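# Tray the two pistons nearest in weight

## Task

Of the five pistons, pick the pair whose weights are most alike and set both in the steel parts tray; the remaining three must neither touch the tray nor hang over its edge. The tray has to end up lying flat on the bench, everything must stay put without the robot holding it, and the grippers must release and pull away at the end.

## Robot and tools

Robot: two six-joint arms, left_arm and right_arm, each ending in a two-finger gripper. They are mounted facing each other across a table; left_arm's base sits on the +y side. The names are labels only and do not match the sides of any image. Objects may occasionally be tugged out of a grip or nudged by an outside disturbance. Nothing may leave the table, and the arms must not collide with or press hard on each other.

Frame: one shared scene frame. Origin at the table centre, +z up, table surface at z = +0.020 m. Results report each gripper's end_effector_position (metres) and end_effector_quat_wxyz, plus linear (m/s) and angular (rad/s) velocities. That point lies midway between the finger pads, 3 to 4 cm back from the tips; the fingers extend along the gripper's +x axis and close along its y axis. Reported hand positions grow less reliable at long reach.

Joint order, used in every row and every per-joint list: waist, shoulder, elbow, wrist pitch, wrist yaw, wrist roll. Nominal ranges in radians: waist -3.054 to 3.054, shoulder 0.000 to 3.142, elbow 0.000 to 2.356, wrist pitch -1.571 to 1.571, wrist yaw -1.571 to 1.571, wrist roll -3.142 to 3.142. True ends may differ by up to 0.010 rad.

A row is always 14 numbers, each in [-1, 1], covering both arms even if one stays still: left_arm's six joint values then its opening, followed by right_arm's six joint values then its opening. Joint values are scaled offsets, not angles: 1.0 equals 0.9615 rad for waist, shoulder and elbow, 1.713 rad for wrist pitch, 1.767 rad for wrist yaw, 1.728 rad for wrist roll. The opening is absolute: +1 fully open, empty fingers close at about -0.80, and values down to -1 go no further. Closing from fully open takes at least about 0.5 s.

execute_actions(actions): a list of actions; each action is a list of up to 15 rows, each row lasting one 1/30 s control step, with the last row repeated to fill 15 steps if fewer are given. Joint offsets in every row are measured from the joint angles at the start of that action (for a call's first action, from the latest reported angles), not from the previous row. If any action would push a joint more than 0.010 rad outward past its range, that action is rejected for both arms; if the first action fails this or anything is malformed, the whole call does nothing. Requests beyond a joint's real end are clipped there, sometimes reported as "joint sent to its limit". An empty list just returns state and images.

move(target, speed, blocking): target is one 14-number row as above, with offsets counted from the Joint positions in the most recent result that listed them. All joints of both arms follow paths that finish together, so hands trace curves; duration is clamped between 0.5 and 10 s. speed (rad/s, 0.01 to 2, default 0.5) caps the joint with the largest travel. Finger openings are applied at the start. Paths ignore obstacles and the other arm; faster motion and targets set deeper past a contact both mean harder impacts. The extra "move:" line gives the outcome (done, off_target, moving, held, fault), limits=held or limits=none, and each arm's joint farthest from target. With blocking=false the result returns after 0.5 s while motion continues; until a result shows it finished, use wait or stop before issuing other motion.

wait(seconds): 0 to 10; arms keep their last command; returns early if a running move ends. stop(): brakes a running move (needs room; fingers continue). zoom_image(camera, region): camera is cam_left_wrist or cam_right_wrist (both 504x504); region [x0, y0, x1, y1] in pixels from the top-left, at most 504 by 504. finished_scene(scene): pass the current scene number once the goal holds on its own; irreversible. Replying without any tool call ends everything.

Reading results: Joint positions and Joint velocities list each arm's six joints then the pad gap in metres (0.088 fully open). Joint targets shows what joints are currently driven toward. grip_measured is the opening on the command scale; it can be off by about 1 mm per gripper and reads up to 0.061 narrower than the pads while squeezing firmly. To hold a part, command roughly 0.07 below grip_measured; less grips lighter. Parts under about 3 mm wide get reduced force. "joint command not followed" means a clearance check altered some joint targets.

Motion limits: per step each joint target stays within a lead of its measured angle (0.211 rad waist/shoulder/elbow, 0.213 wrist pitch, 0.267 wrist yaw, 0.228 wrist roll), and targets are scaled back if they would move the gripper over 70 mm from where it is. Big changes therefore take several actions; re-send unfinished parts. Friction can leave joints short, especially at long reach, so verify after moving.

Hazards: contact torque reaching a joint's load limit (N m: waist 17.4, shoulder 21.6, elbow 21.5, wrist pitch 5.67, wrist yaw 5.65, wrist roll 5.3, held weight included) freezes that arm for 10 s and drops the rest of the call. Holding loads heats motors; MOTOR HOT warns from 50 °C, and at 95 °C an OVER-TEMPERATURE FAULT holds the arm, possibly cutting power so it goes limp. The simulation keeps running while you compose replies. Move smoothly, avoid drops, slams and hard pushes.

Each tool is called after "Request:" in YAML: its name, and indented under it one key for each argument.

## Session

Request:
execute_actions:
  actions: []

Scene clock: 0.00 s.
left_arm: end_effector_position=(+0.0218, +0.2458, +0.1672) grip_measured=+0.829 end_effector_quat_wxyz=(-0.041, +0.625, -0.475, -0.618) end_effector_velocity=(+0.000, +0.002, -0.001) end_effector_angular_velocity=(+0.011, +0.005, +0.015) | right_arm: end_effector_position=(+0.3452, -0.1565, +0.2643) grip_measured=+0.840 end_effector_quat_wxyz=(+0.570, +0.577, +0.434, +0.392) end_effector_velocity=(+0.000, -0.000, -0.001) end_effector_angular_velocity=(-0.010, -0.014, +0.006)
Joint names: [waist, shoulder, elbow, wrist pitch, wrist yaw, wrist roll]
Joint positions: left_arm=[-0.21   0.703  0.235 -0.485  0.092  2.109  0.08 ] | right_arm=[-1.316  1.734  0.76   0.914 -0.812  1.57   0.08 ]
Joint velocities: left_arm=[-0.007 -0.002 -0.002 -0.007 -0.007 -0.022 -0.   ] | right_arm=[-0.002  0.002  0.002 -0.007 -0.007 -0.022 -0.   ]
Motor temperatures (°C, as the motors report them): left_arm=[24 27 25 26 24 23] | right_arm=[25 23 27 29 25 24]
Heat: left arm: hottest shoulder 27 °C (+0.0 °C/min); right arm: hottest wrist pitch 29 °C (+0.0 °C/min).
Joint targets: left_arm=[-0.210 0.703 0.235 -0.485 0.092 2.109] | right_arm=[-1.316 1.734 0.760 0.914 -0.812 1.570]

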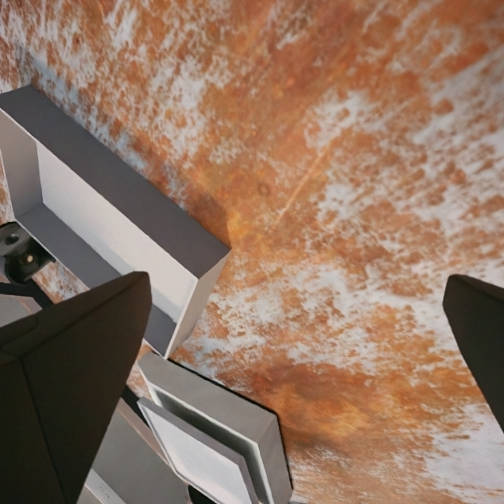

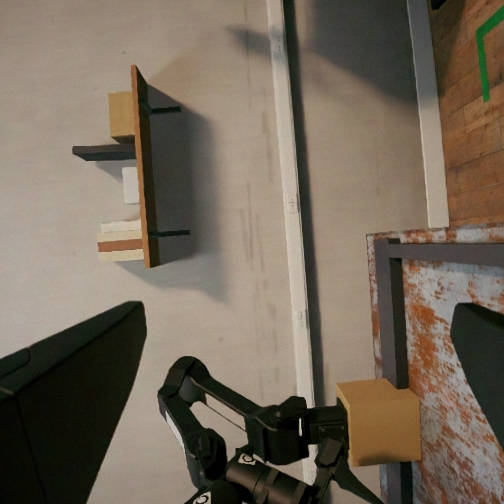

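Request:
move:
  target: [0.218,0.138,0.99,-0.3,-0.052,-1.0,0.85,0.99,-0.93,0.47,-1.0,0.46,-0.909,0.84]
  speed: 0.9

Scene clock: 3.60 s.
left_arm: end_effector_position=(+0.0733, +0.2024, +0.4314) grip_measured=+0.847 end_effector_quat_wxyz=(+0.608, +0.352, +0.094, -0.706) end_effector_velocity=(+0.001, -0.001, -0.001) end_effector_angular_velocity=(-0.003, -0.010, -0.001) | right_arm: end_effector_position=(+0.0555, -0.1872, +0.4308) grip_measured=+0.840 end_effector_quat_wxyz=(+0.751, -0.137, +0.168, +0.624) end_effector_velocity=(-0.001, -0.004, -0.002) end_effector_angular_velocity=(-0.013, -0.001, +0.007)
Joint names: [waist, shoulder, elbow, wrist pitch, wrist yaw, wrist roll]
Joint positions: left_arm=[-0.004  0.833  1.173 -0.996  0.004  0.385  0.081] | right_arm=[-0.368  0.844  1.205 -0.797 -0.004  0.002  0.08 ]
Joint velocities: left_arm=[-0.002 -0.002 -0.007  0.007 -0.007  0.007 -0.   ] | right_arm=[-0.002 -0.007  0.002 -0.022 -0.007 -0.007 -0.   ]
Motor temperatures (°C, as the motors report them): left_arm=[24 27 26 27 24 23] | right_arm=[25 23 28 30 25 24]
Heat: left arm: hottest shoulder 27 °C (+0.0 °C/min); right arm: hottest wrist pitch 30 °C (+0.0 °C/min).
Joint targets: left_arm=[-0.001 0.836 1.187 -0.999 0.001 0.381] | right_arm=[-0.365 0.840 1.212 -0.800 0.000 -0.001]
move: off_target (left_arm); limits=none; left_arm: farthest joint: the elbow, 0.014 radians from its target (0.952 radians at the start); right_arm: farthest joint: the elbow, 0.007 radians from its target (0.452 radians at the start)

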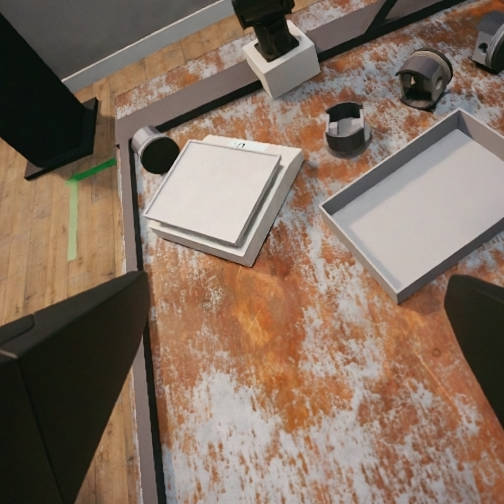

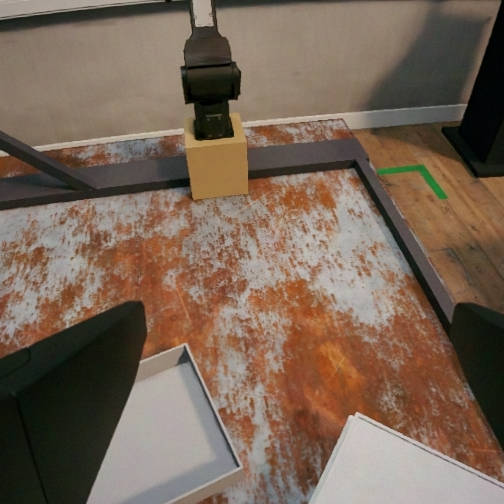

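Request:
move:
  target: [-0.25,0.59,0.45,0,0,-0.223,0.85,0.99,0.2,-0.1,-0.35,0,0,1.0]
  speed: 0.8

Scene clock: 6.30 s.
left_arm: end_effector_position=(-0.0115, +0.0858, +0.4419) grip_measured=+0.847 end_effector_quat_wxyz=(+0.563, +0.307, +0.238, -0.729) end_effector_velocity=(-0.000, -0.003, -0.002) end_effector_angular_velocity=(+0.005, +0.009, +0.018) | right_arm: end_effector_position=(-0.1149, -0.3035, +0.2804) grip_measured=+1.000 end_effector_quat_wxyz=(+0.312, -0.557, +0.241, +0.731) end_effector_velocity=(+0.004, -0.003, -0.002) end_effector_angular_velocity=(-0.013, -0.025, +0.008)
Joint names: [waist, shoulder, elbow, wrist pitch, wrist yaw, wrist roll]
Joint positions: left_arm=[-0.241  1.393  1.592 -0.996  0.004  0.003  0.081] | right_arm=[ 0.58   1.029  1.119 -1.394 -0.004  0.002  0.088]
Joint velocities: left_arm=[-0.002  0.007 -0.002  0.007 -0.007 -0.022 -0.   ] | right_arm=[ 0.002  0.002 -0.002 -0.022  0.007 -0.007  0.   ]
Motor temperatures (°C, as the motors report them): left_arm=[24 27 27 27 24 23] | right_arm=[25 23 28 30 25 24]
Heat: left arm: hottest shoulder 27 °C (+0.0 °C/min); right arm: hottest wrist pitch 30 °C (+9.5 °C/min).
Joint targets: left_arm=[-0.244 1.400 1.606 -0.996 0.004 -0.001] | right_arm=[0.584 1.036 1.109 -1.396 -0.004 0.002]
move: off_target (left_arm); limits=none; left_arm: farthest joint: the elbow, 0.014 radians from its target (0.433 radians at the start); right_arm: farthest joint: the elbow, 0.010 radians from its target (0.096 radians at the start)

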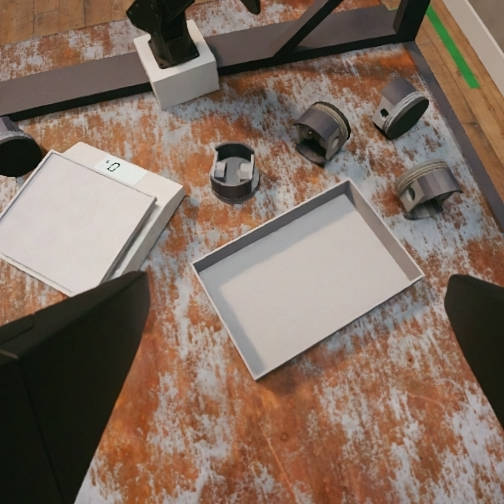

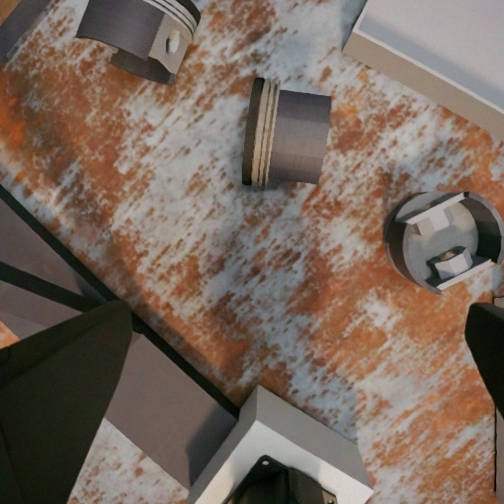

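Request:
move:
  target: [0,0,0,0,0,0,0.85,-0.592,0.382,-0.207,0.166,0,-0.512,1.0]
  speed: 0.8

Scene clock: 11.67 s.
left_arm: end_effector_position=(-0.0115, +0.0858, +0.4419) grip_measured=+0.847 end_effector_quat_wxyz=(+0.563, +0.307, +0.238, -0.729) end_effector_velocity=(-0.001, +0.002, -0.001) end_effector_angular_velocity=(+0.010, +0.008, -0.002) | right_arm: end_effector_position=(-0.0334, -0.2193, +0.1703) grip_measured=+1.000 end_effector_quat_wxyz=(+0.174, -0.684, +0.173, +0.687) end_effector_velocity=(-0.002, +0.001, -0.000) end_effector_angular_velocity=(+0.003, +0.023, +0.000)
Joint names: [waist, shoulder, elbow, wrist pitch, wrist yaw, wrist roll]
Joint positions: left_arm=[-0.241  1.393  1.592 -0.996  0.004  0.003  0.081] | right_arm=[ 0.014  1.386  0.929 -1.112 -0.004 -0.879  0.088]
Joint velocities: left_arm=[-0.002 -0.002 -0.002 -0.007  0.007 -0.007 -0.   ] | right_arm=[-0.007 -0.002 -0.002  0.007 -0.022 -0.007  0.   ]
Motor temperatures (°C, as the motors report them): left_arm=[24 27 28 28 24 23] | right_arm=[25 23 28 30 25 24]
Heat: left arm: hottest elbow 28 °C (+5.1 °C/min); right arm: hottest wrist pitch 30 °C (+5.1 °C/min).
Joint targets: left_arm=[-0.241 1.393 1.592 -0.996 0.004 0.003] | right_arm=[0.010 1.396 0.920 -1.110 -0.004 -0.882]
move: off_target (right_arm); limits=none; left_arm: farthest joint: the waist, 0.000 radians from its target (0.000 radians at the start); right_arm: farthest joint: the shoulder, 0.011 radians from its target (0.367 radians at the start)

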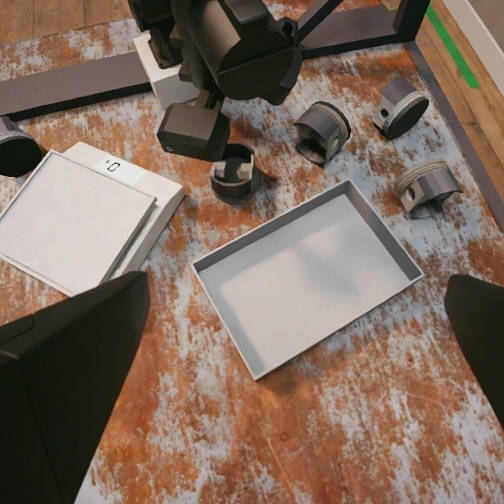

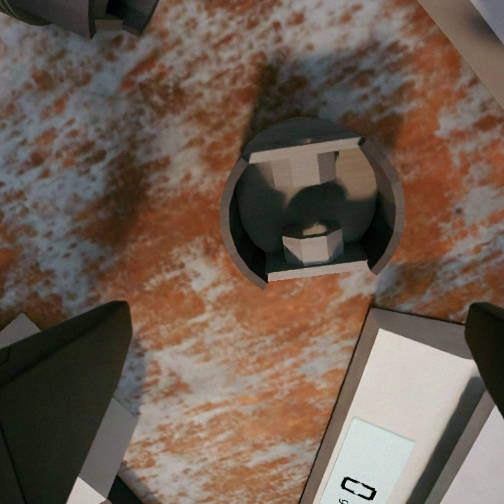

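Request:
move:
  target: [0,0,0,0,0,0,0.85,0.045,0.175,-0.107,0.148,0,-0.048,1.0]
  speed: 0.4

Scene clock: 14.03 s.
left_arm: end_effector_position=(-0.0115, +0.0858, +0.4419) grip_measured=+0.847 end_effector_quat_wxyz=(+0.563, +0.307, +0.238, -0.729) end_effector_velocity=(-0.001, +0.002, -0.001) end_effector_angular_velocity=(+0.007, -0.002, +0.003) | right_arm: end_effector_position=(-0.0465, -0.2015, +0.1153) grip_measured=+1.000 end_effector_quat_wxyz=(+0.133, -0.693, +0.132, +0.696) end_effector_velocity=(-0.000, -0.001, -0.001) end_effector_angular_velocity=(+0.001, +0.008, +0.020)
Joint names: [waist, shoulder, elbow, wrist pitch, wrist yaw, wrist roll]
Joint positions: left_arm=[-0.241  1.393  1.592 -0.996  0.004  0.003  0.081] | right_arm=[ 0.054  1.543  0.836 -0.86  -0.004 -0.959  0.088]
Joint velocities: left_arm=[-0.007 -0.002 -0.002 -0.007 -0.007 -0.007 -0.   ] | right_arm=[-0.002 -0.002 -0.007  0.007 -0.007 -0.022  0.   ]
Motor temperatures (°C, as the motors report them): left_arm=[24 27 28 28 24 23] | right_arm=[25 23 28 30 25 24]
Heat: left arm: hottest elbow 28 °C (+4.3 °C/min); right arm: hottest wrist pitch 30 °C (+4.3 °C/min).
Joint targets: left_arm=[-0.241 1.393 1.592 -0.996 0.004 0.003] | right_arm=[0.057 1.554 0.826 -0.858 -0.004 -0.962]
move: off_target (right_arm); limits=none; left_arm: farthest joint: the waist, 0.000 radians from its target (0.000 radians at the start); right_arm: farthest joint: the shoulder, 0.012 radians from its target (0.168 radians at the start)

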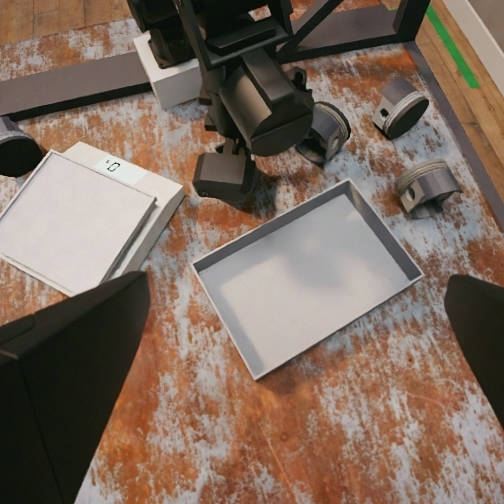

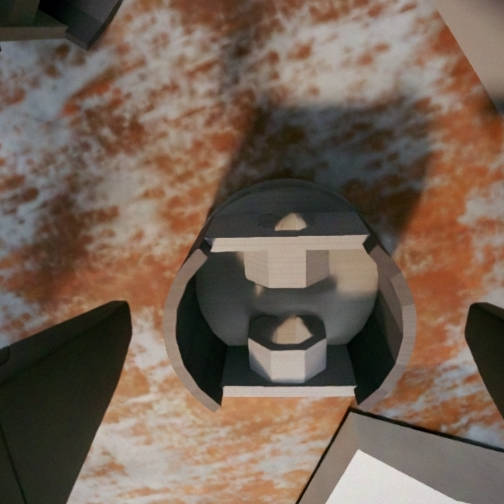

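Request:
move:
  target: [0,0,0,0,0,0,0.85,0.006,0.125,-0.126,0.128,0,0,1.0]
  speed: 0.25

Request:
execute_actions:
  actions:
    - [[0,0,0,0,0,0,0.85,0,0,0,0,0,0,0.92],[0,0,0,0,0,0,0.85,0,0,0,0,0,0,0.86],[0,0,0,0,0,0,0.85,0,0,0,0,0,0,0.80],[0,0,0,0,0,0,0.85,0,0,0,0,0,0,0.75],[0,0,0,0,0,0,0.85,0,0,0,0,0,0,0.71],[0,0,0,0,0,0,0.85,0,0,0,0,0,0,0.68],[0,0,0,0,0,0,0.85,0,0,0,0,0,0,0.65],[0,0,0,0,0,0,0.85,0,0,0,0,0,0,0.63],[0,0,0,0,0,0,0.85,0,0,0,0,0,0,0.61],[0,0,0,0,0,0,0.85,0,0,0,0,0,0,0.59],[0,0,0,0,0,0,0.85,0,0,0,0,0,0,0.57],[0,0,0,0,0,0,0.85,0,0,0,0,0,0,0.55],[0,0,0,0,0,0,0.85,0,0,0,0,0,0,0.54]]

Scene clock: 16.43 s.
left_arm: end_effector_position=(-0.0115, +0.0858, +0.4419) grip_measured=+0.847 end_effector_quat_wxyz=(+0.563, +0.307, +0.238, -0.729) end_effector_velocity=(+0.001, +0.002, -0.001) end_effector_angular_velocity=(+0.007, -0.002, +0.008) | right_arm: end_effector_position=(-0.0465, -0.2041, +0.0679) grip_measured=+1.000 end_effector_quat_wxyz=(+0.131, -0.694, +0.132, +0.696) end_effector_velocity=(-0.003, +0.000, +0.000) end_effector_angular_velocity=(+0.002, +0.023, -0.010)
Joint names: [waist, shoulder, elbow, wrist pitch, wrist yaw, wrist roll]
Joint positions: left_arm=[-0.241  1.393  1.592 -0.996  0.004  0.003  0.081] | right_arm=[ 0.056  1.651  0.723 -0.643 -0.004 -0.959  0.088]
Joint velocities: left_arm=[-0.002 -0.002 -0.002 -0.007 -0.007 -0.007 -0.   ] | right_arm=[-0.002 -0.002 -0.002  0.007 -0.022  0.007  0.   ]
Motor temperatures (°C, as the motors report them): left_arm=[24 28 28 28 24 23] | right_arm=[25 23 28 29 25 24]
Heat: left arm: hottest shoulder 28 °C (+3.7 °C/min); right arm: hottest wrist pitch 29 °C (+0.0 °C/min).
Joint targets: left_arm=[-0.241 1.393 1.592 -0.996 0.004 0.003] | right_arm=[0.060 1.663 0.715 -0.641 -0.004 -0.959]
move: off_target (right_arm); limits=none; left_arm: farthest joint: the waist, 0.000 radians from its target (0.000 radians at the start); right_arm: farthest joint: the shoulder, 0.012 radians from its target (0.121 radians at the start)

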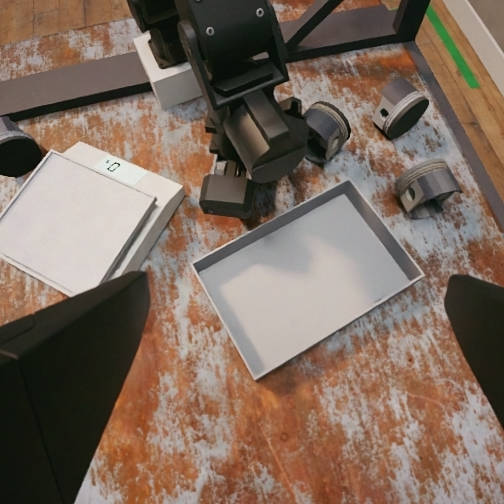

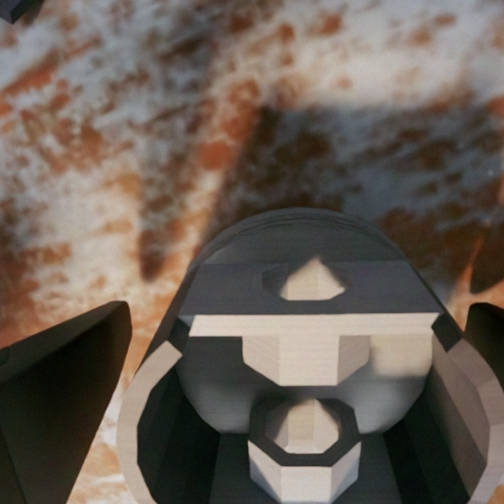

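Scene clock: 16.93 s.
left_arm: end_effector_position=(-0.0115, +0.0858, +0.4419) grip_measured=+0.847 end_effector_quat_wxyz=(+0.563, +0.307, +0.238, -0.729) end_effector_velocity=(+0.001, +0.003, -0.005) end_effector_angular_velocity=(+0.026, -0.007, +0.008) | right_arm: end_effector_position=(-0.0464, -0.2043, +0.0679) grip_measured=+0.627 end_effector_quat_wxyz=(+0.131, -0.694, +0.132, +0.696) end_effector_velocity=(-0.001, +0.000, -0.001) end_effector_angular_velocity=(+0.001, +0.008, +0.005)
Joint names: [waist, shoulder, elbow, wrist pitch, wrist yaw, wrist roll]
Joint positions: left_arm=[-0.241  1.393  1.592 -0.996  0.004  0.003  0.081] | right_arm=[ 0.056  1.651  0.723 -0.644 -0.004 -0.959  0.07 ]
Joint velocities: left_arm=[-0.002  0.002 -0.002 -0.022 -0.007 -0.007 -0.   ] | right_arm=[-0.002  0.002 -0.002  0.007 -0.007 -0.007  0.   ]
Motor temperatures (°C, as the motors report them): left_arm=[24 28 28 28 24 23] | right_arm=[25 23 28 29 25 24]
Heat: left arm: hottest shoulder 28 °C (+3.5 °C/min); right arm: hottest wrist pitch 29 °C (+0.0 °C/min).
Joint targets: left_arm=[-0.241 1.393 1.592 -0.996 0.004 0.003] | right_arm=[0.056 1.651 0.723 -0.643 -0.004 -0.959]

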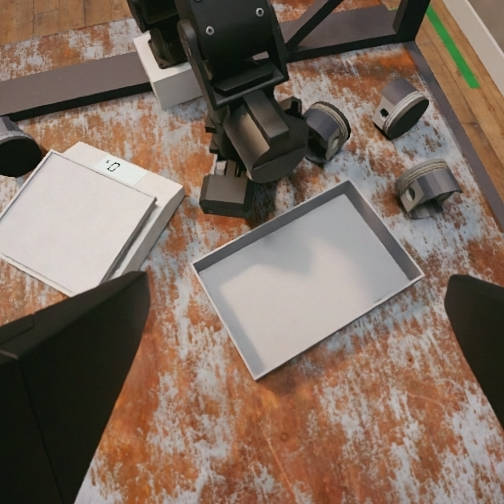

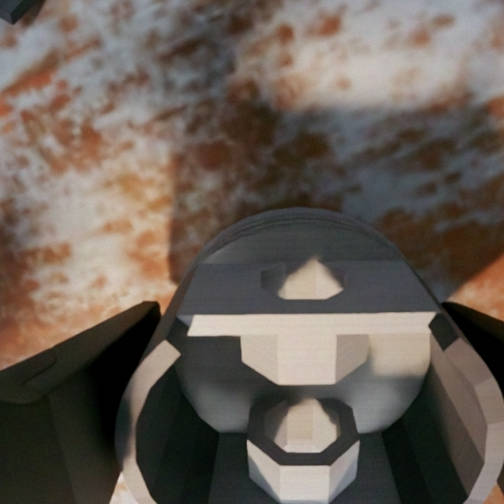

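Request:
move:
  target: [0,0,0,0,0,0,0.85,0,-0.144,0.311,-0.242,0,-0.12,0.54]
  speed: 0.5

Request:
move:
  target: [0,0,0,0,0,0,0.85,-0.963,0.245,0.225,0.016,0,-0.225,0.54]
  speed: 0.8

Scene clock: 21.43 s.
left_arm: end_effector_position=(-0.0115, +0.0858, +0.4419) grip_measured=+0.847 end_effector_quat_wxyz=(+0.563, +0.307, +0.238, -0.729) end_effector_velocity=(+0.000, +0.002, -0.001) end_effector_angular_velocity=(+0.010, +0.008, +0.003) | right_arm: end_effector_position=(-0.0499, -0.1899, +0.1598) grip_measured=+0.627 end_effector_quat_wxyz=(+0.059, -0.703, +0.061, +0.706) end_effector_velocity=(-0.000, -0.006, -0.000) end_effector_angular_velocity=(-0.027, +0.016, -0.015)
Joint names: [waist, shoulder, elbow, wrist pitch, wrist yaw, wrist roll]
Joint positions: left_arm=[-0.241  1.393  1.592 -0.996  0.004  0.003  0.081] | right_arm=[ 0.056  1.526  1.01  -1.055 -0.004 -1.163  0.07 ]
Joint velocities: left_arm=[ 0.002 -0.002 -0.002 -0.007  0.007 -0.007 -0.   ] | right_arm=[-0.007 -0.002 -0.002 -0.022 -0.022  0.007 -0.   ]
Motor temperatures (°C, as the motors report them): left_arm=[24 28 28 29 24 23] | right_arm=[25 24 29 29 25 24]
Heat: left arm: hottest wrist pitch 29 °C (+5.6 °C/min); right arm: hottest elbow 29 °C (+0.0 °C/min).
Joint targets: left_arm=[-0.241 1.393 1.592 -0.996 0.004 0.003] | right_arm=[0.056 1.512 1.022 -1.058 -0.004 -1.167]
move: off_target (right_arm); limits=none; left_arm: farthest joint: the waist, 0.000 radians from its target (0.000 radians at the start); right_arm: farthest joint: the shoulder, 0.014 radians from its target (0.138 radians at the start)

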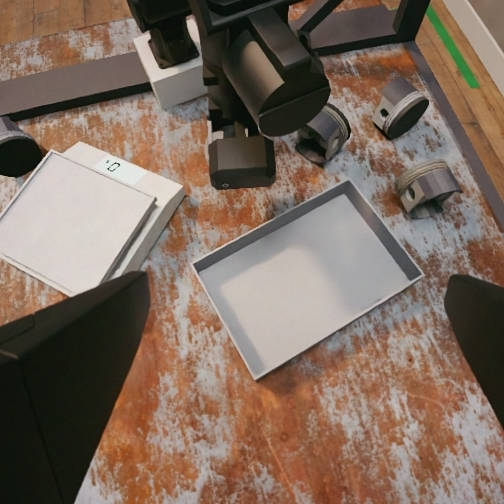

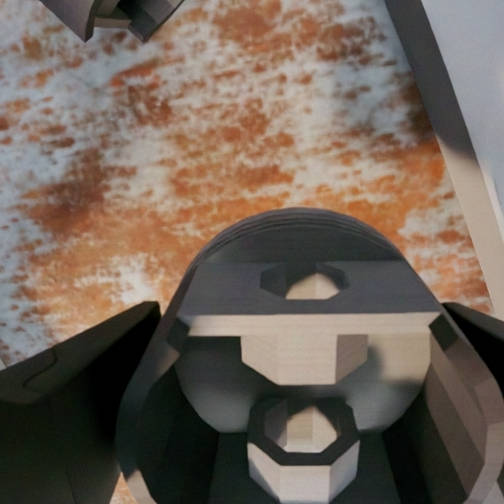

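Scene clock: 23.30 s.
left_arm: end_effector_position=(-0.0115, +0.0858, +0.4419) grip_measured=+0.847 end_effector_quat_wxyz=(+0.563, +0.307, +0.238, -0.729) end_effector_velocity=(+0.001, +0.003, +0.000) end_effector_angular_velocity=(-0.000, -0.011, -0.003) | right_arm: end_effector_position=(+0.2048, -0.1933, +0.1505) grip_measured=+0.628 end_effector_quat_wxyz=(+0.246, -0.662, +0.243, +0.665) end_effector_velocity=(-0.003, -0.003, -0.000) end_effector_angular_velocity=(-0.012, +0.019, +0.020)
Joint names: [waist, shoulder, elbow, wrist pitch, wrist yaw, wrist roll]
Joint positions: left_arm=[-0.241  1.393  1.592 -0.996  0.004  0.003  0.081] | right_arm=[-0.866  1.752  1.214 -1.029 -0.004 -1.549  0.07 ]
Joint velocities: left_arm=[-0.002 -0.007 -0.002 -0.007 -0.007  0.007 -0.   ] | right_arm=[-0.002  0.002  0.002 -0.022 -0.007 -0.022 -0.   ]
Motor temperatures (°C, as the motors report them): left_arm=[24 28 28 29 24 23] | right_arm=[25 24 29 29 25 24]
Heat: left arm: hottest wrist pitch 29 °C (+5.2 °C/min); right arm: hottest elbow 29 °C (+0.0 °C/min).
Joint targets: left_arm=[-0.241 1.393 1.592 -0.996 0.004 0.003] | right_arm=[-0.870 1.762 1.226 -1.028 -0.004 -1.552]
move: off_target (right_arm); limits=none; left_arm: farthest joint: the waist, 0.000 radians from its target (0.000 radians at the start); right_arm: farthest joint: the elbow, 0.013 radians from its target (0.217 radians at the start)

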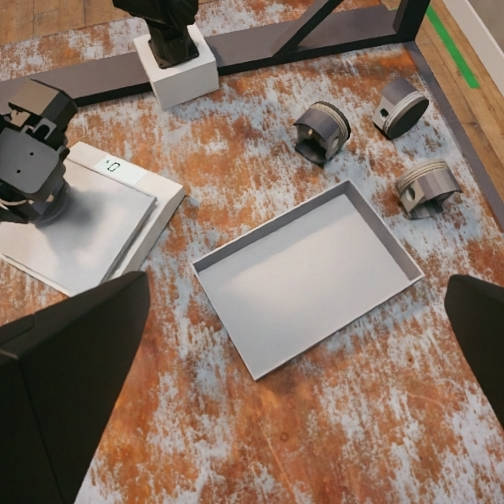

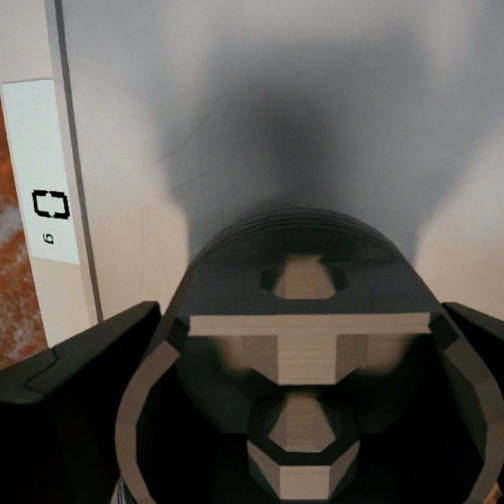

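Request:
move:
  target: [0,0,0,0,0,0,0.85,0.028,0.03,-0.053,0.035,0,0,0.54]
  speed: 0.12

Scene clock: 25.33 s.
left_arm: end_effector_position=(-0.0115, +0.0858, +0.4419) grip_measured=+0.847 end_effector_quat_wxyz=(+0.563, +0.307, +0.238, -0.729) end_effector_velocity=(-0.001, +0.002, -0.001) end_effector_angular_velocity=(+0.007, -0.002, +0.003) | right_arm: end_effector_position=(+0.1983, -0.1900, +0.1343) grip_measured=+0.628 end_effector_quat_wxyz=(+0.237, -0.665, +0.237, +0.668) end_effector_velocity=(-0.001, -0.000, +0.001) end_effector_angular_velocity=(+0.003, +0.007, +0.005)
Joint names: [waist, shoulder, elbow, wrist pitch, wrist yaw, wrist roll]
Joint positions: left_arm=[-0.241  1.393  1.592 -0.996  0.004  0.003  0.081] | right_arm=[-0.843  1.771  1.169 -0.971 -0.004 -1.549  0.07 ]
Joint velocities: left_arm=[-0.007 -0.002 -0.002 -0.007 -0.007 -0.007 -0.   ] | right_arm=[-0.002 -0.002  0.002 -0.007 -0.007 -0.007 -0.   ]
Motor temperatures (°C, as the motors report them): left_arm=[24 28 28 29 24 23] | right_arm=[25 24 29 29 25 24]
Heat: left arm: hottest wrist pitch 29 °C (+4.7 °C/min); right arm: hottest elbow 29 °C (+0.0 °C/min).
Joint targets: left_arm=[-0.241 1.393 1.592 -0.996 0.004 0.003] | right_arm=[-0.839 1.781 1.163 -0.969 -0.004 -1.549]
move: done; limits=none; left_arm: farthest joint: the waist, 0.000 radians from its target (0.000 radians at the start); right_arm: farthest joint: the shoulder, 0.010 radians from its target (0.029 radians at the start)

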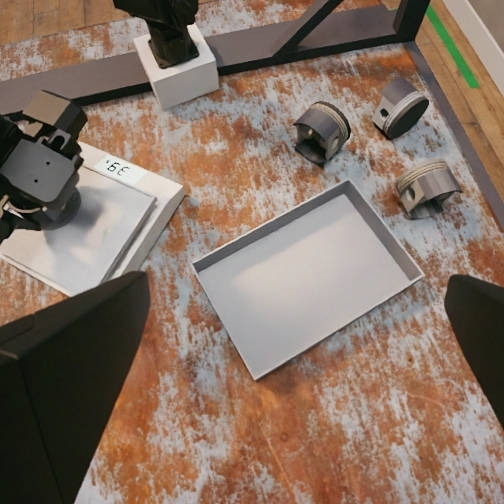

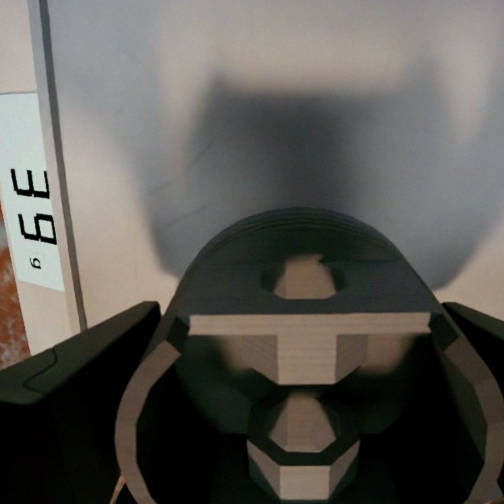

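Request:
execute_actions:
  actions:
    - [[0,0,0,0,0,0,0.85,0,0,0,0,0,0,0.58],[0,0,0,0,0,0,0.85,0,0,0,0,0,0,0.61],[0,0,0,0,0,0,0.85,0,0,0,0,0,0,0.64],[0,0,0,0,0,0,0.85,0,0,0,0,0,0,0.68],[0,0,0,0,0,0,0.85,0,0,0,0,0,0,0.72],[0,0,0,0,0,0,0.85,0,0,0,0,0,0,0.77],[0,0,0,0,0,0,0.85,0,0,0,0,0,0,0.82],[0,0,0,0,0,0,0.85,0,0,0,0,0,0,0.87],[0,0,0,0,0,0,0.85,0,0,0,0,0,0,0.92],[0,0,0,0,0,0,0.85,0,0,0,0,0,0,1.0]]

Request:
move:
  target: [0,0,0,0,0,0,0.85,0,-0.1,0.19,-0.15,0,0,1.0]
  speed: 0.4

Scene clock: 26.67 s.
left_arm: end_effector_position=(-0.0115, +0.0858, +0.4419) grip_measured=+0.847 end_effector_quat_wxyz=(+0.563, +0.307, +0.238, -0.729) end_effector_velocity=(+0.001, +0.002, -0.001) end_effector_angular_velocity=(+0.007, -0.002, +0.008) | right_arm: end_effector_position=(+0.1983, -0.1900, +0.1343) grip_measured=+0.964 end_effector_quat_wxyz=(+0.237, -0.665, +0.237, +0.668) end_effector_velocity=(-0.002, -0.005, +0.002) end_effector_angular_velocity=(-0.009, +0.016, +0.015)
Joint names: [waist, shoulder, elbow, wrist pitch, wrist yaw, wrist roll]
Joint positions: left_arm=[-0.241  1.393  1.592 -0.996  0.004  0.003  0.081] | right_arm=[-0.843  1.771  1.169 -0.971 -0.004 -1.549  0.086]
Joint velocities: left_arm=[-0.002 -0.002 -0.002 -0.007 -0.007 -0.007 -0.   ] | right_arm=[-0.007 -0.007 -0.002 -0.022 -0.007 -0.022  0.017]
Motor temperatures (°C, as the motors report them): left_arm=[24 28 29 29 24 23] | right_arm=[25 25 29 29 25 24]
Heat: left arm: hottest elbow 29 °C (+4.5 °C/min); right arm: hottest elbow 29 °C (+0.0 °C/min).
Joint targets: left_arm=[-0.241 1.393 1.592 -0.996 0.004 0.003] | right_arm=[-0.843 1.771 1.169 -0.971 -0.004 -1.549]

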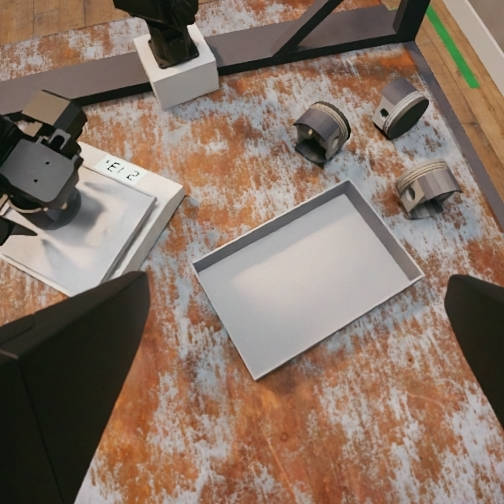

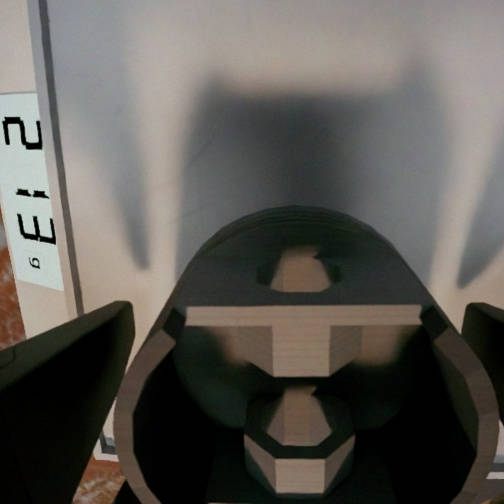

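Scene clock: 27.90 s.
left_arm: end_effector_position=(-0.0115, +0.0858, +0.4419) grip_measured=+0.847 end_effector_quat_wxyz=(+0.563, +0.307, +0.238, -0.729) end_effector_velocity=(+0.003, +0.001, -0.003) end_effector_angular_velocity=(+0.004, -0.033, -0.003) | right_arm: end_effector_position=(+0.1946, -0.1948, +0.2020) grip_measured=+1.000 end_effector_quat_wxyz=(+0.239, -0.665, +0.235, +0.667) end_effector_velocity=(-0.000, -0.002, -0.001) end_effector_angular_velocity=(-0.005, +0.013, +0.000)
Joint names: [waist, shoulder, elbow, wrist pitch, wrist yaw, wrist roll]
Joint positions: left_arm=[-0.241  1.393  1.592 -0.996  0.004  0.003  0.081] | right_arm=[-0.843  1.684  1.344 -1.226 -0.004 -1.549  0.088]
Joint velocities: left_arm=[-0.002 -0.002 -0.007 -0.007 -0.022  0.022 -0.   ] | right_arm=[-0.007  0.002 -0.002 -0.007 -0.007 -0.007  0.   ]
Motor temperatures (°C, as the motors report them): left_arm=[24 28 29 30 24 23] | right_arm=[25 25 29 29 25 24]
Heat: left arm: hottest wrist pitch 30 °C (+6.5 °C/min); right arm: hottest elbow 29 °C (+0.0 °C/min).
Joint targets: left_arm=[-0.241 1.393 1.592 -0.996 0.004 0.003] | right_arm=[-0.843 1.675 1.351 -1.228 -0.004 -1.549]
move: done; limits=none; left_arm: farthest joint: the waist, 0.000 radians from its target (0.000 radians at the start); right_arm: farthest joint: the shoulder, 0.009 radians from its target (0.096 radians at the start)

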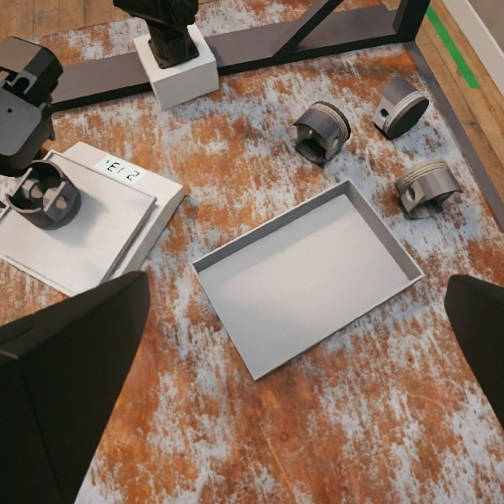

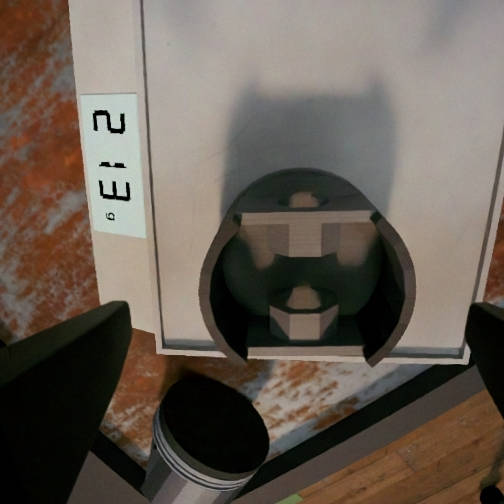

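Request:
move:
  target: [0,0,0,0,0,0,0.85,-0.543,0.014,-0.136,0.074,0,-0.049,1.0]
  speed: 0.6

Scene clock: 30.77 s.
left_arm: end_effector_position=(-0.0115, +0.0858, +0.4419) grip_measured=+0.847 end_effector_quat_wxyz=(+0.563, +0.307, +0.238, -0.729) end_effector_velocity=(-0.001, +0.003, +0.000) end_effector_angular_velocity=(+0.002, -0.001, +0.003) | right_arm: end_effector_position=(+0.2848, -0.3192, +0.1718) grip_measured=+1.000 end_effector_quat_wxyz=(+0.379, -0.600, +0.372, +0.599) end_effector_velocity=(-0.007, -0.002, +0.000) end_effector_angular_velocity=(+0.012, +0.029, +0.000)
Joint names: [waist, shoulder, elbow, wrist pitch, wrist yaw, wrist roll]
Joint positions: left_arm=[-0.241  1.393  1.592 -0.996  0.004  0.003  0.081] | right_arm=[-1.361  1.684  1.223 -1.101 -0.004 -1.631  0.088]
Joint velocities: left_arm=[-0.007 -0.007 -0.002 -0.007 -0.007 -0.007 -0.   ] | right_arm=[-0.007 -0.007 -0.007 -0.022 -0.022 -0.007  0.   ]
Motor temperatures (°C, as the motors report them): left_arm=[24 28 29 30 24 23] | right_arm=[25 25 30 29 25 24]
Heat: left arm: hottest wrist pitch 30 °C (+5.9 °C/min); right arm: hottest elbow 30 °C (+2.0 °C/min).
Joint targets: left_arm=[-0.241 1.393 1.592 -0.996 0.004 0.003] | right_arm=[-1.365 1.698 1.213 -1.099 -0.004 -1.634]
move: off_target (right_arm); limits=none; left_arm: farthest joint: the waist, 0.000 radians from its target (0.000 radians at the start); right_arm: farthest joint: the shoulder, 0.013 radians from its target (0.013 radians at the start)

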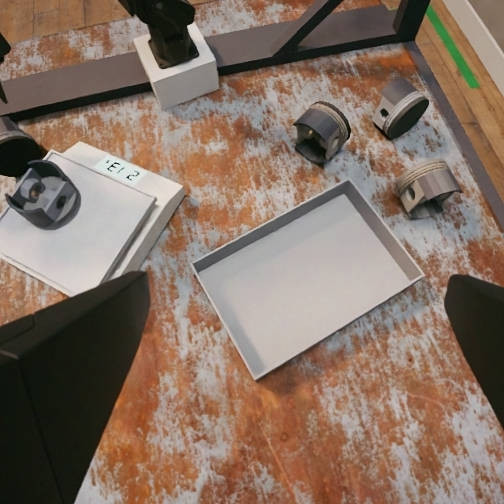

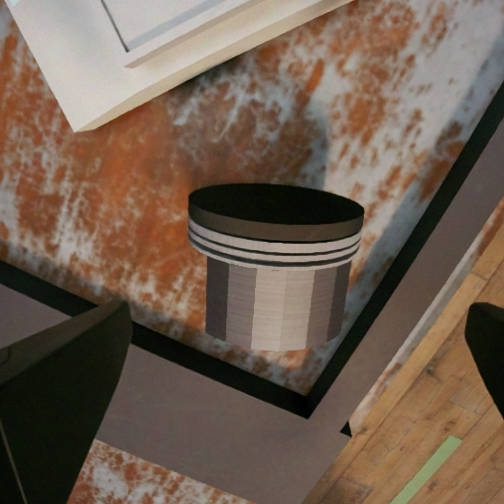

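Request:
move:
  target: [0,0,0,0,0,0,0.85,0.02,0.165,-0.258,0.222,0,0.037,1.0]
  speed: 0.3

Scene clock: 33.70 s.
left_arm: end_effector_position=(-0.0115, +0.0858, +0.4419) grip_measured=+0.847 end_effector_quat_wxyz=(+0.563, +0.307, +0.238, -0.729) end_effector_velocity=(-0.002, +0.000, -0.001) end_effector_angular_velocity=(+0.000, +0.011, -0.002) | right_arm: end_effector_position=(+0.2807, -0.3161, +0.0765) grip_measured=+1.000 end_effector_quat_wxyz=(+0.391, -0.590, +0.387, +0.591) end_effector_velocity=(-0.002, -0.001, -0.001) end_effector_angular_velocity=(-0.012, +0.008, +0.010)
Joint names: [waist, shoulder, elbow, wrist pitch, wrist yaw, wrist roll]
Joint positions: left_arm=[-0.241  1.393  1.592 -0.996  0.004  0.003  0.081] | right_arm=[-1.346  1.829  0.983 -0.723 -0.004 -1.57   0.088]
Joint velocities: left_arm=[-0.002 -0.002 -0.007  0.007  0.007 -0.007 -0.   ] | right_arm=[ 0.002  0.002 -0.002 -0.007  0.007 -0.007  0.   ]
Motor temperatures (°C, as the motors report them): left_arm=[24 28 29 30 24 23] | right_arm=[25 25 30 29 25 24]
Heat: left arm: hottest wrist pitch 30 °C (+5.3 °C/min); right arm: hottest elbow 30 °C (+1.8 °C/min).
Joint targets: left_arm=[-0.241 1.393 1.592 -0.996 0.004 0.003] | right_arm=[-1.342 1.843 0.975 -0.720 -0.004 -1.567]
move: off_target (right_arm); limits=none; left_arm: farthest joint: the waist, 0.000 radians from its target (0.000 radians at the start); right_arm: farthest joint: the shoulder, 0.014 radians from its target (0.158 radians at the start)

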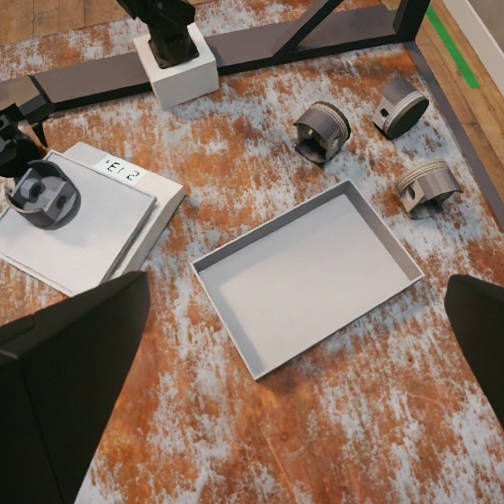

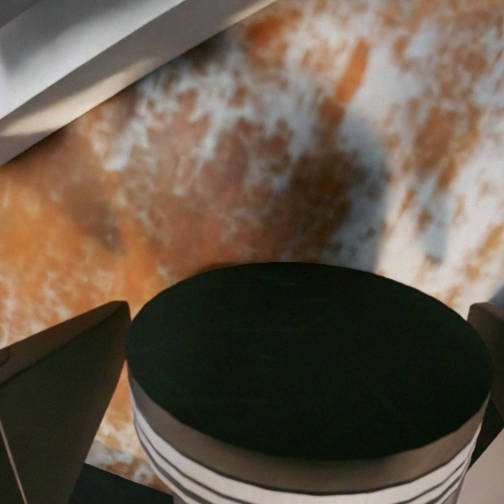

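Request:
execute_actions:
  actions:
    - [[0,0,0,0,0,0,0.85,0,0,0,0,0,0,0.92],[0,0,0,0,0,0,0.85,0,0,0,0,0,0,0.86],[0,0,0,0,0,0,0.85,0,0,0,0,0,0,0.80],[0,0,0,0,0,0,0.85,0,0,0,0,0,0,0.75],[0,0,0,0,0,0,0.85,0,0,0,0,0,0,0.71],[0,0,0,0,0,0,0.85,0,0,0,0,0,0,0.68],[0,0,0,0,0,0,0.85,0,0,0,0,0,0,0.65],[0,0,0,0,0,0,0.85,0,0,0,0,0,0,0.63],[0,0,0,0,0,0,0.85,0,0,0,0,0,0,0.61],[0,0,0,0,0,0,0.85,0,0,0,0,0,0,0.59],[0,0,0,0,0,0,0.85,0,0,0,0,0,0,0.57],[0,0,0,0,0,0,0.85,0,0,0,0,0,0,0.55],[0,0,0,0,0,0,0.85,0,0,0,0,0,0,0.54]]

Scene clock: 34.73 s.
left_arm: end_effector_position=(-0.0115, +0.0858, +0.4419) grip_measured=+0.847 end_effector_quat_wxyz=(+0.563, +0.307, +0.238, -0.729) end_effector_velocity=(-0.003, +0.003, -0.001) end_effector_angular_velocity=(+0.010, +0.008, -0.007) | right_arm: end_effector_position=(+0.2807, -0.3161, +0.0765) grip_measured=+0.616 end_effector_quat_wxyz=(+0.391, -0.590, +0.387, +0.591) end_effector_velocity=(-0.002, -0.000, +0.002) end_effector_angular_velocity=(+0.006, +0.005, -0.010)
Joint names: [waist, shoulder, elbow, wrist pitch, wrist yaw, wrist roll]
Joint positions: left_arm=[-0.241  1.393  1.592 -0.996  0.004  0.003  0.081] | right_arm=[-1.346  1.829  0.983 -0.723 -0.004 -1.57   0.069]
Joint velocities: left_arm=[-0.007 -0.002 -0.002 -0.007  0.007 -0.007 -0.   ] | right_arm=[-0.002 -0.007 -0.002 -0.007 -0.007  0.007 -0.   ]
Motor temperatures (°C, as the motors report them): left_arm=[24 28 29 30 24 23] | right_arm=[25 25 30 29 25 24]
Heat: left arm: hottest wrist pitch 30 °C (+5.2 °C/min); right arm: hottest elbow 30 °C (+1.7 °C/min).
Joint targets: left_arm=[-0.241 1.393 1.592 -0.996 0.004 0.003] | right_arm=[-1.346 1.829 0.983 -0.722 -0.004 -1.570]

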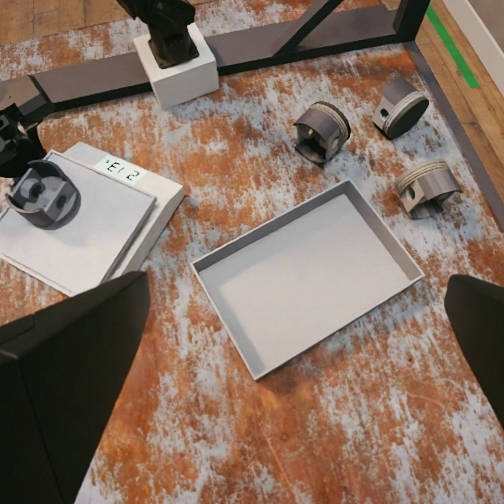

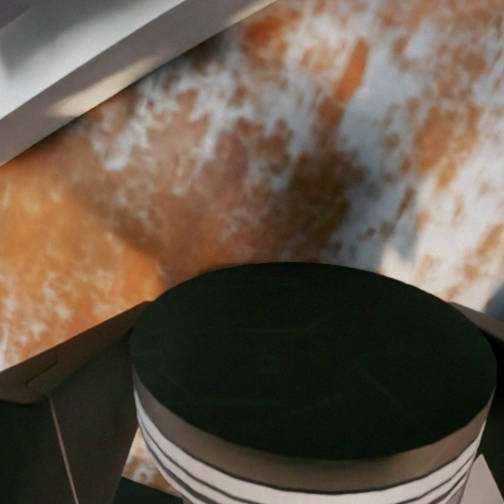

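Request:
move:
  target: [0,0,0,0,0,0,0.85,0,-0.17,0.434,-0.327,0,0.12,0.54]
  speed: 0.55

Request:
move:
  target: [0,0,0,0,0,0,0.85,0.736,0.405,0.47,-0.035,0,0.95,0.54]
  speed: 1.1

Scene clock: 38.13 s.
left_arm: end_effector_position=(-0.0115, +0.0858, +0.4419) grip_measured=+0.847 end_effector_quat_wxyz=(+0.563, +0.307, +0.238, -0.729) end_effector_velocity=(+0.001, +0.002, -0.001) end_effector_angular_velocity=(+0.005, -0.012, -0.003) | right_arm: end_effector_position=(+0.2852, -0.3141, +0.2145) grip_measured=+0.616 end_effector_quat_wxyz=(+0.448, -0.546, +0.447, +0.549) end_effector_velocity=(-0.006, +0.004, +0.001) end_effector_angular_velocity=(+0.027, +0.030, +0.010)
Joint names: [waist, shoulder, elbow, wrist pitch, wrist yaw, wrist roll]
Joint positions: left_arm=[-0.241  1.393  1.592 -0.996  0.004  0.003  0.081] | right_arm=[-1.346  1.679  1.388 -1.28  -0.004 -1.366  0.069]
Joint velocities: left_arm=[-0.002 -0.002 -0.002 -0.007 -0.007  0.007  0.   ] | right_arm=[ 0.002 -0.002  0.002 -0.022 -0.037 -0.007  0.   ]
Motor temperatures (°C, as the motors report them): left_arm=[24 29 29 30 24 23] | right_arm=[25 26 30 29 25 24]
Heat: left arm: hottest wrist pitch 30 °C (+4.7 °C/min); right arm: hottest elbow 30 °C (+1.6 °C/min).
Joint targets: left_arm=[-0.241 1.393 1.592 -0.996 0.004 0.003] | right_arm=[-1.346 1.666 1.400 -1.283 -0.004 -1.363]
move: off_target (right_arm); limits=none; left_arm: farthest joint: the waist, 0.000 radians from its target (0.000 radians at the start); right_arm: farthest joint: the shoulder, 0.014 radians from its target (0.164 radians at the start)

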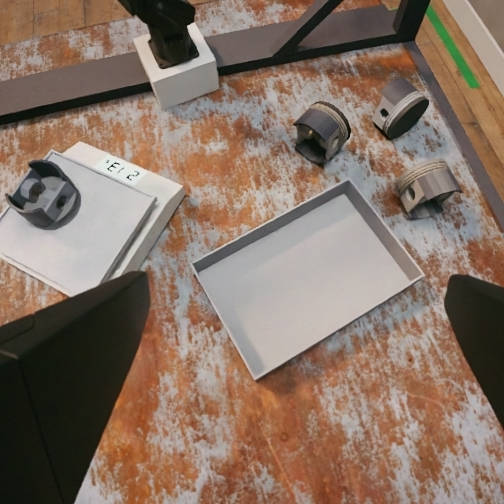

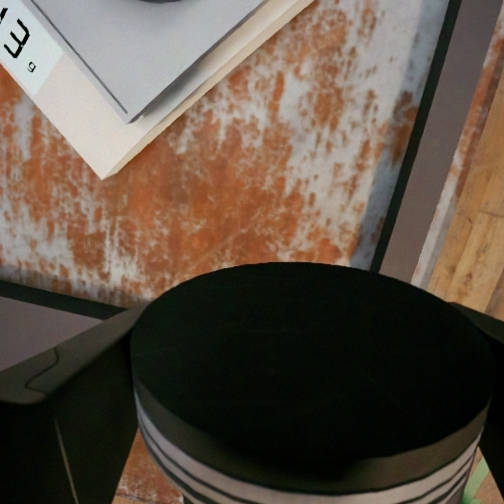

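Scene clock: 40.43 s.
left_arm: end_effector_position=(-0.0115, +0.0858, +0.4419) grip_measured=+0.847 end_effector_quat_wxyz=(+0.563, +0.307, +0.238, -0.729) end_effector_velocity=(+0.000, -0.001, +0.001) end_effector_angular_velocity=(-0.005, +0.012, +0.018) | right_arm: end_effector_position=(+0.1846, -0.0777, +0.2014) grip_measured=+0.616 end_effector_quat_wxyz=(+0.646, -0.286, +0.645, +0.290) end_effector_velocity=(+0.002, +0.000, +0.000) end_effector_angular_velocity=(+0.010, +0.003, +0.000)
Joint names: [waist, shoulder, elbow, wrist pitch, wrist yaw, wrist roll]
Joint positions: left_arm=[-0.241  1.393  1.592 -0.996  0.004  0.003  0.081] | right_arm=[-0.64   2.056  1.828 -1.338 -0.004  0.272  0.069]
Joint velocities: left_arm=[-0.002 -0.002 -0.002  0.007 -0.007 -0.022 -0.   ] | right_arm=[-0.007 -0.002 -0.002  0.007 -0.007 -0.007 -0.   ]
Motor temperatures (°C, as the motors report them): left_arm=[24 29 29 30 24 23] | right_arm=[25 26 30 29 25 24]
Heat: left arm: hottest wrist pitch 30 °C (+4.5 °C/min); right arm: hottest elbow 30 °C (+1.5 °C/min).
Joint targets: left_arm=[-0.241 1.393 1.592 -0.996 0.004 0.003] | right_arm=[-0.638 2.069 1.840 -1.340 -0.004 0.276]
move: off_target (right_arm); limits=none; left_arm: farthest joint: the waist, 0.000 radians from its target (0.000 radians at the start); right_arm: farthest joint: the shoulder, 0.012 radians from its target (0.389 radians at the start)

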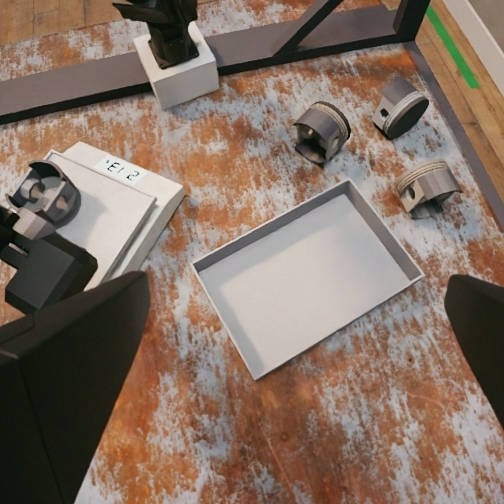

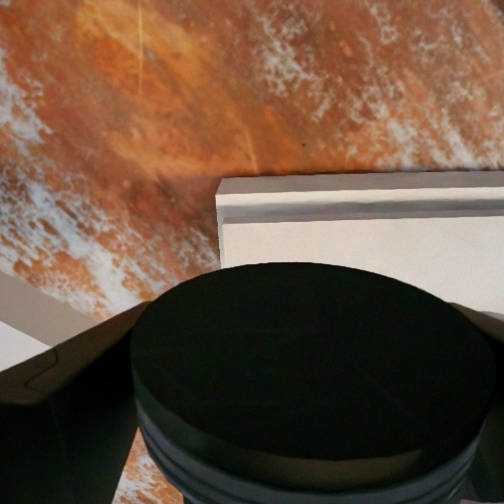

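Request:
move:
  target: [0,0,0,0,0,0,0.85,-0.023,-0.033,-0.25,0.124,0,-0.025,0.54]
  speed: 0.3

Scene clock: 42.60 s.
left_arm: end_effector_position=(-0.0115, +0.0858, +0.4419) grip_measured=+0.847 end_effector_quat_wxyz=(+0.563, +0.307, +0.238, -0.729) end_effector_velocity=(+0.001, +0.003, +0.000) end_effector_angular_velocity=(+0.005, +0.009, +0.018) | right_arm: end_effector_position=(+0.1863, -0.0905, +0.1468) grip_measured=+0.616 end_effector_quat_wxyz=(+0.640, -0.295, +0.646, +0.295) end_effector_velocity=(-0.000, -0.000, -0.001) end_effector_angular_velocity=(+0.005, +0.005, -0.010)
Joint names: [waist, shoulder, elbow, wrist pitch, wrist yaw, wrist roll]
Joint positions: left_arm=[-0.241  1.393  1.592 -0.996  0.004  0.003  0.081] | right_arm=[-0.659  2.045  1.594 -1.127 -0.004  0.232  0.069]
Joint velocities: left_arm=[-0.002 -0.007 -0.002 -0.007 -0.007 -0.022  0.   ] | right_arm=[-0.002 -0.002 -0.007  0.007 -0.007  0.007  0.   ]
Motor temperatures (°C, as the motors report them): left_arm=[24 29 29 31 24 23] | right_arm=[25 27 30 29 25 24]
Heat: left arm: hottest wrist pitch 31 °C (+5.6 °C/min); right arm: hottest elbow 30 °C (+1.4 °C/min).
Joint targets: left_arm=[-0.241 1.393 1.592 -0.996 0.004 0.003] | right_arm=[-0.663 2.024 1.587 -1.125 -0.004 0.229]
move: off_target (right_arm); limits=none; left_arm: farthest joint: the waist, 0.000 radians from its target (0.000 radians at the start); right_arm: farthest joint: the shoulder, 0.021 radians from its target (0.032 radians at the start)

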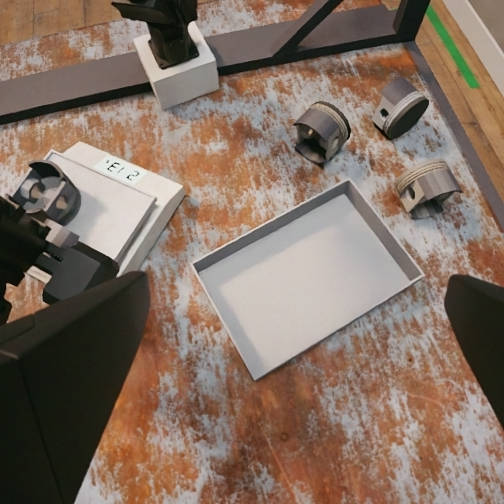

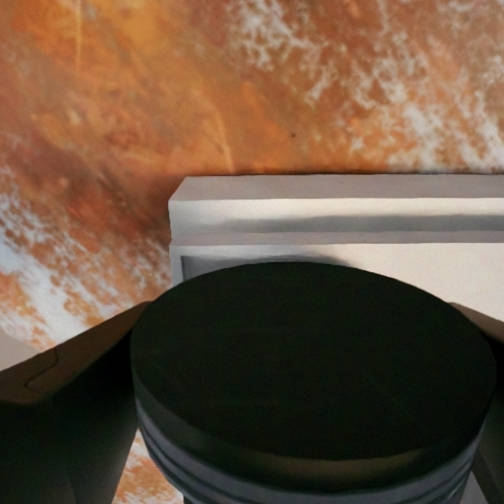

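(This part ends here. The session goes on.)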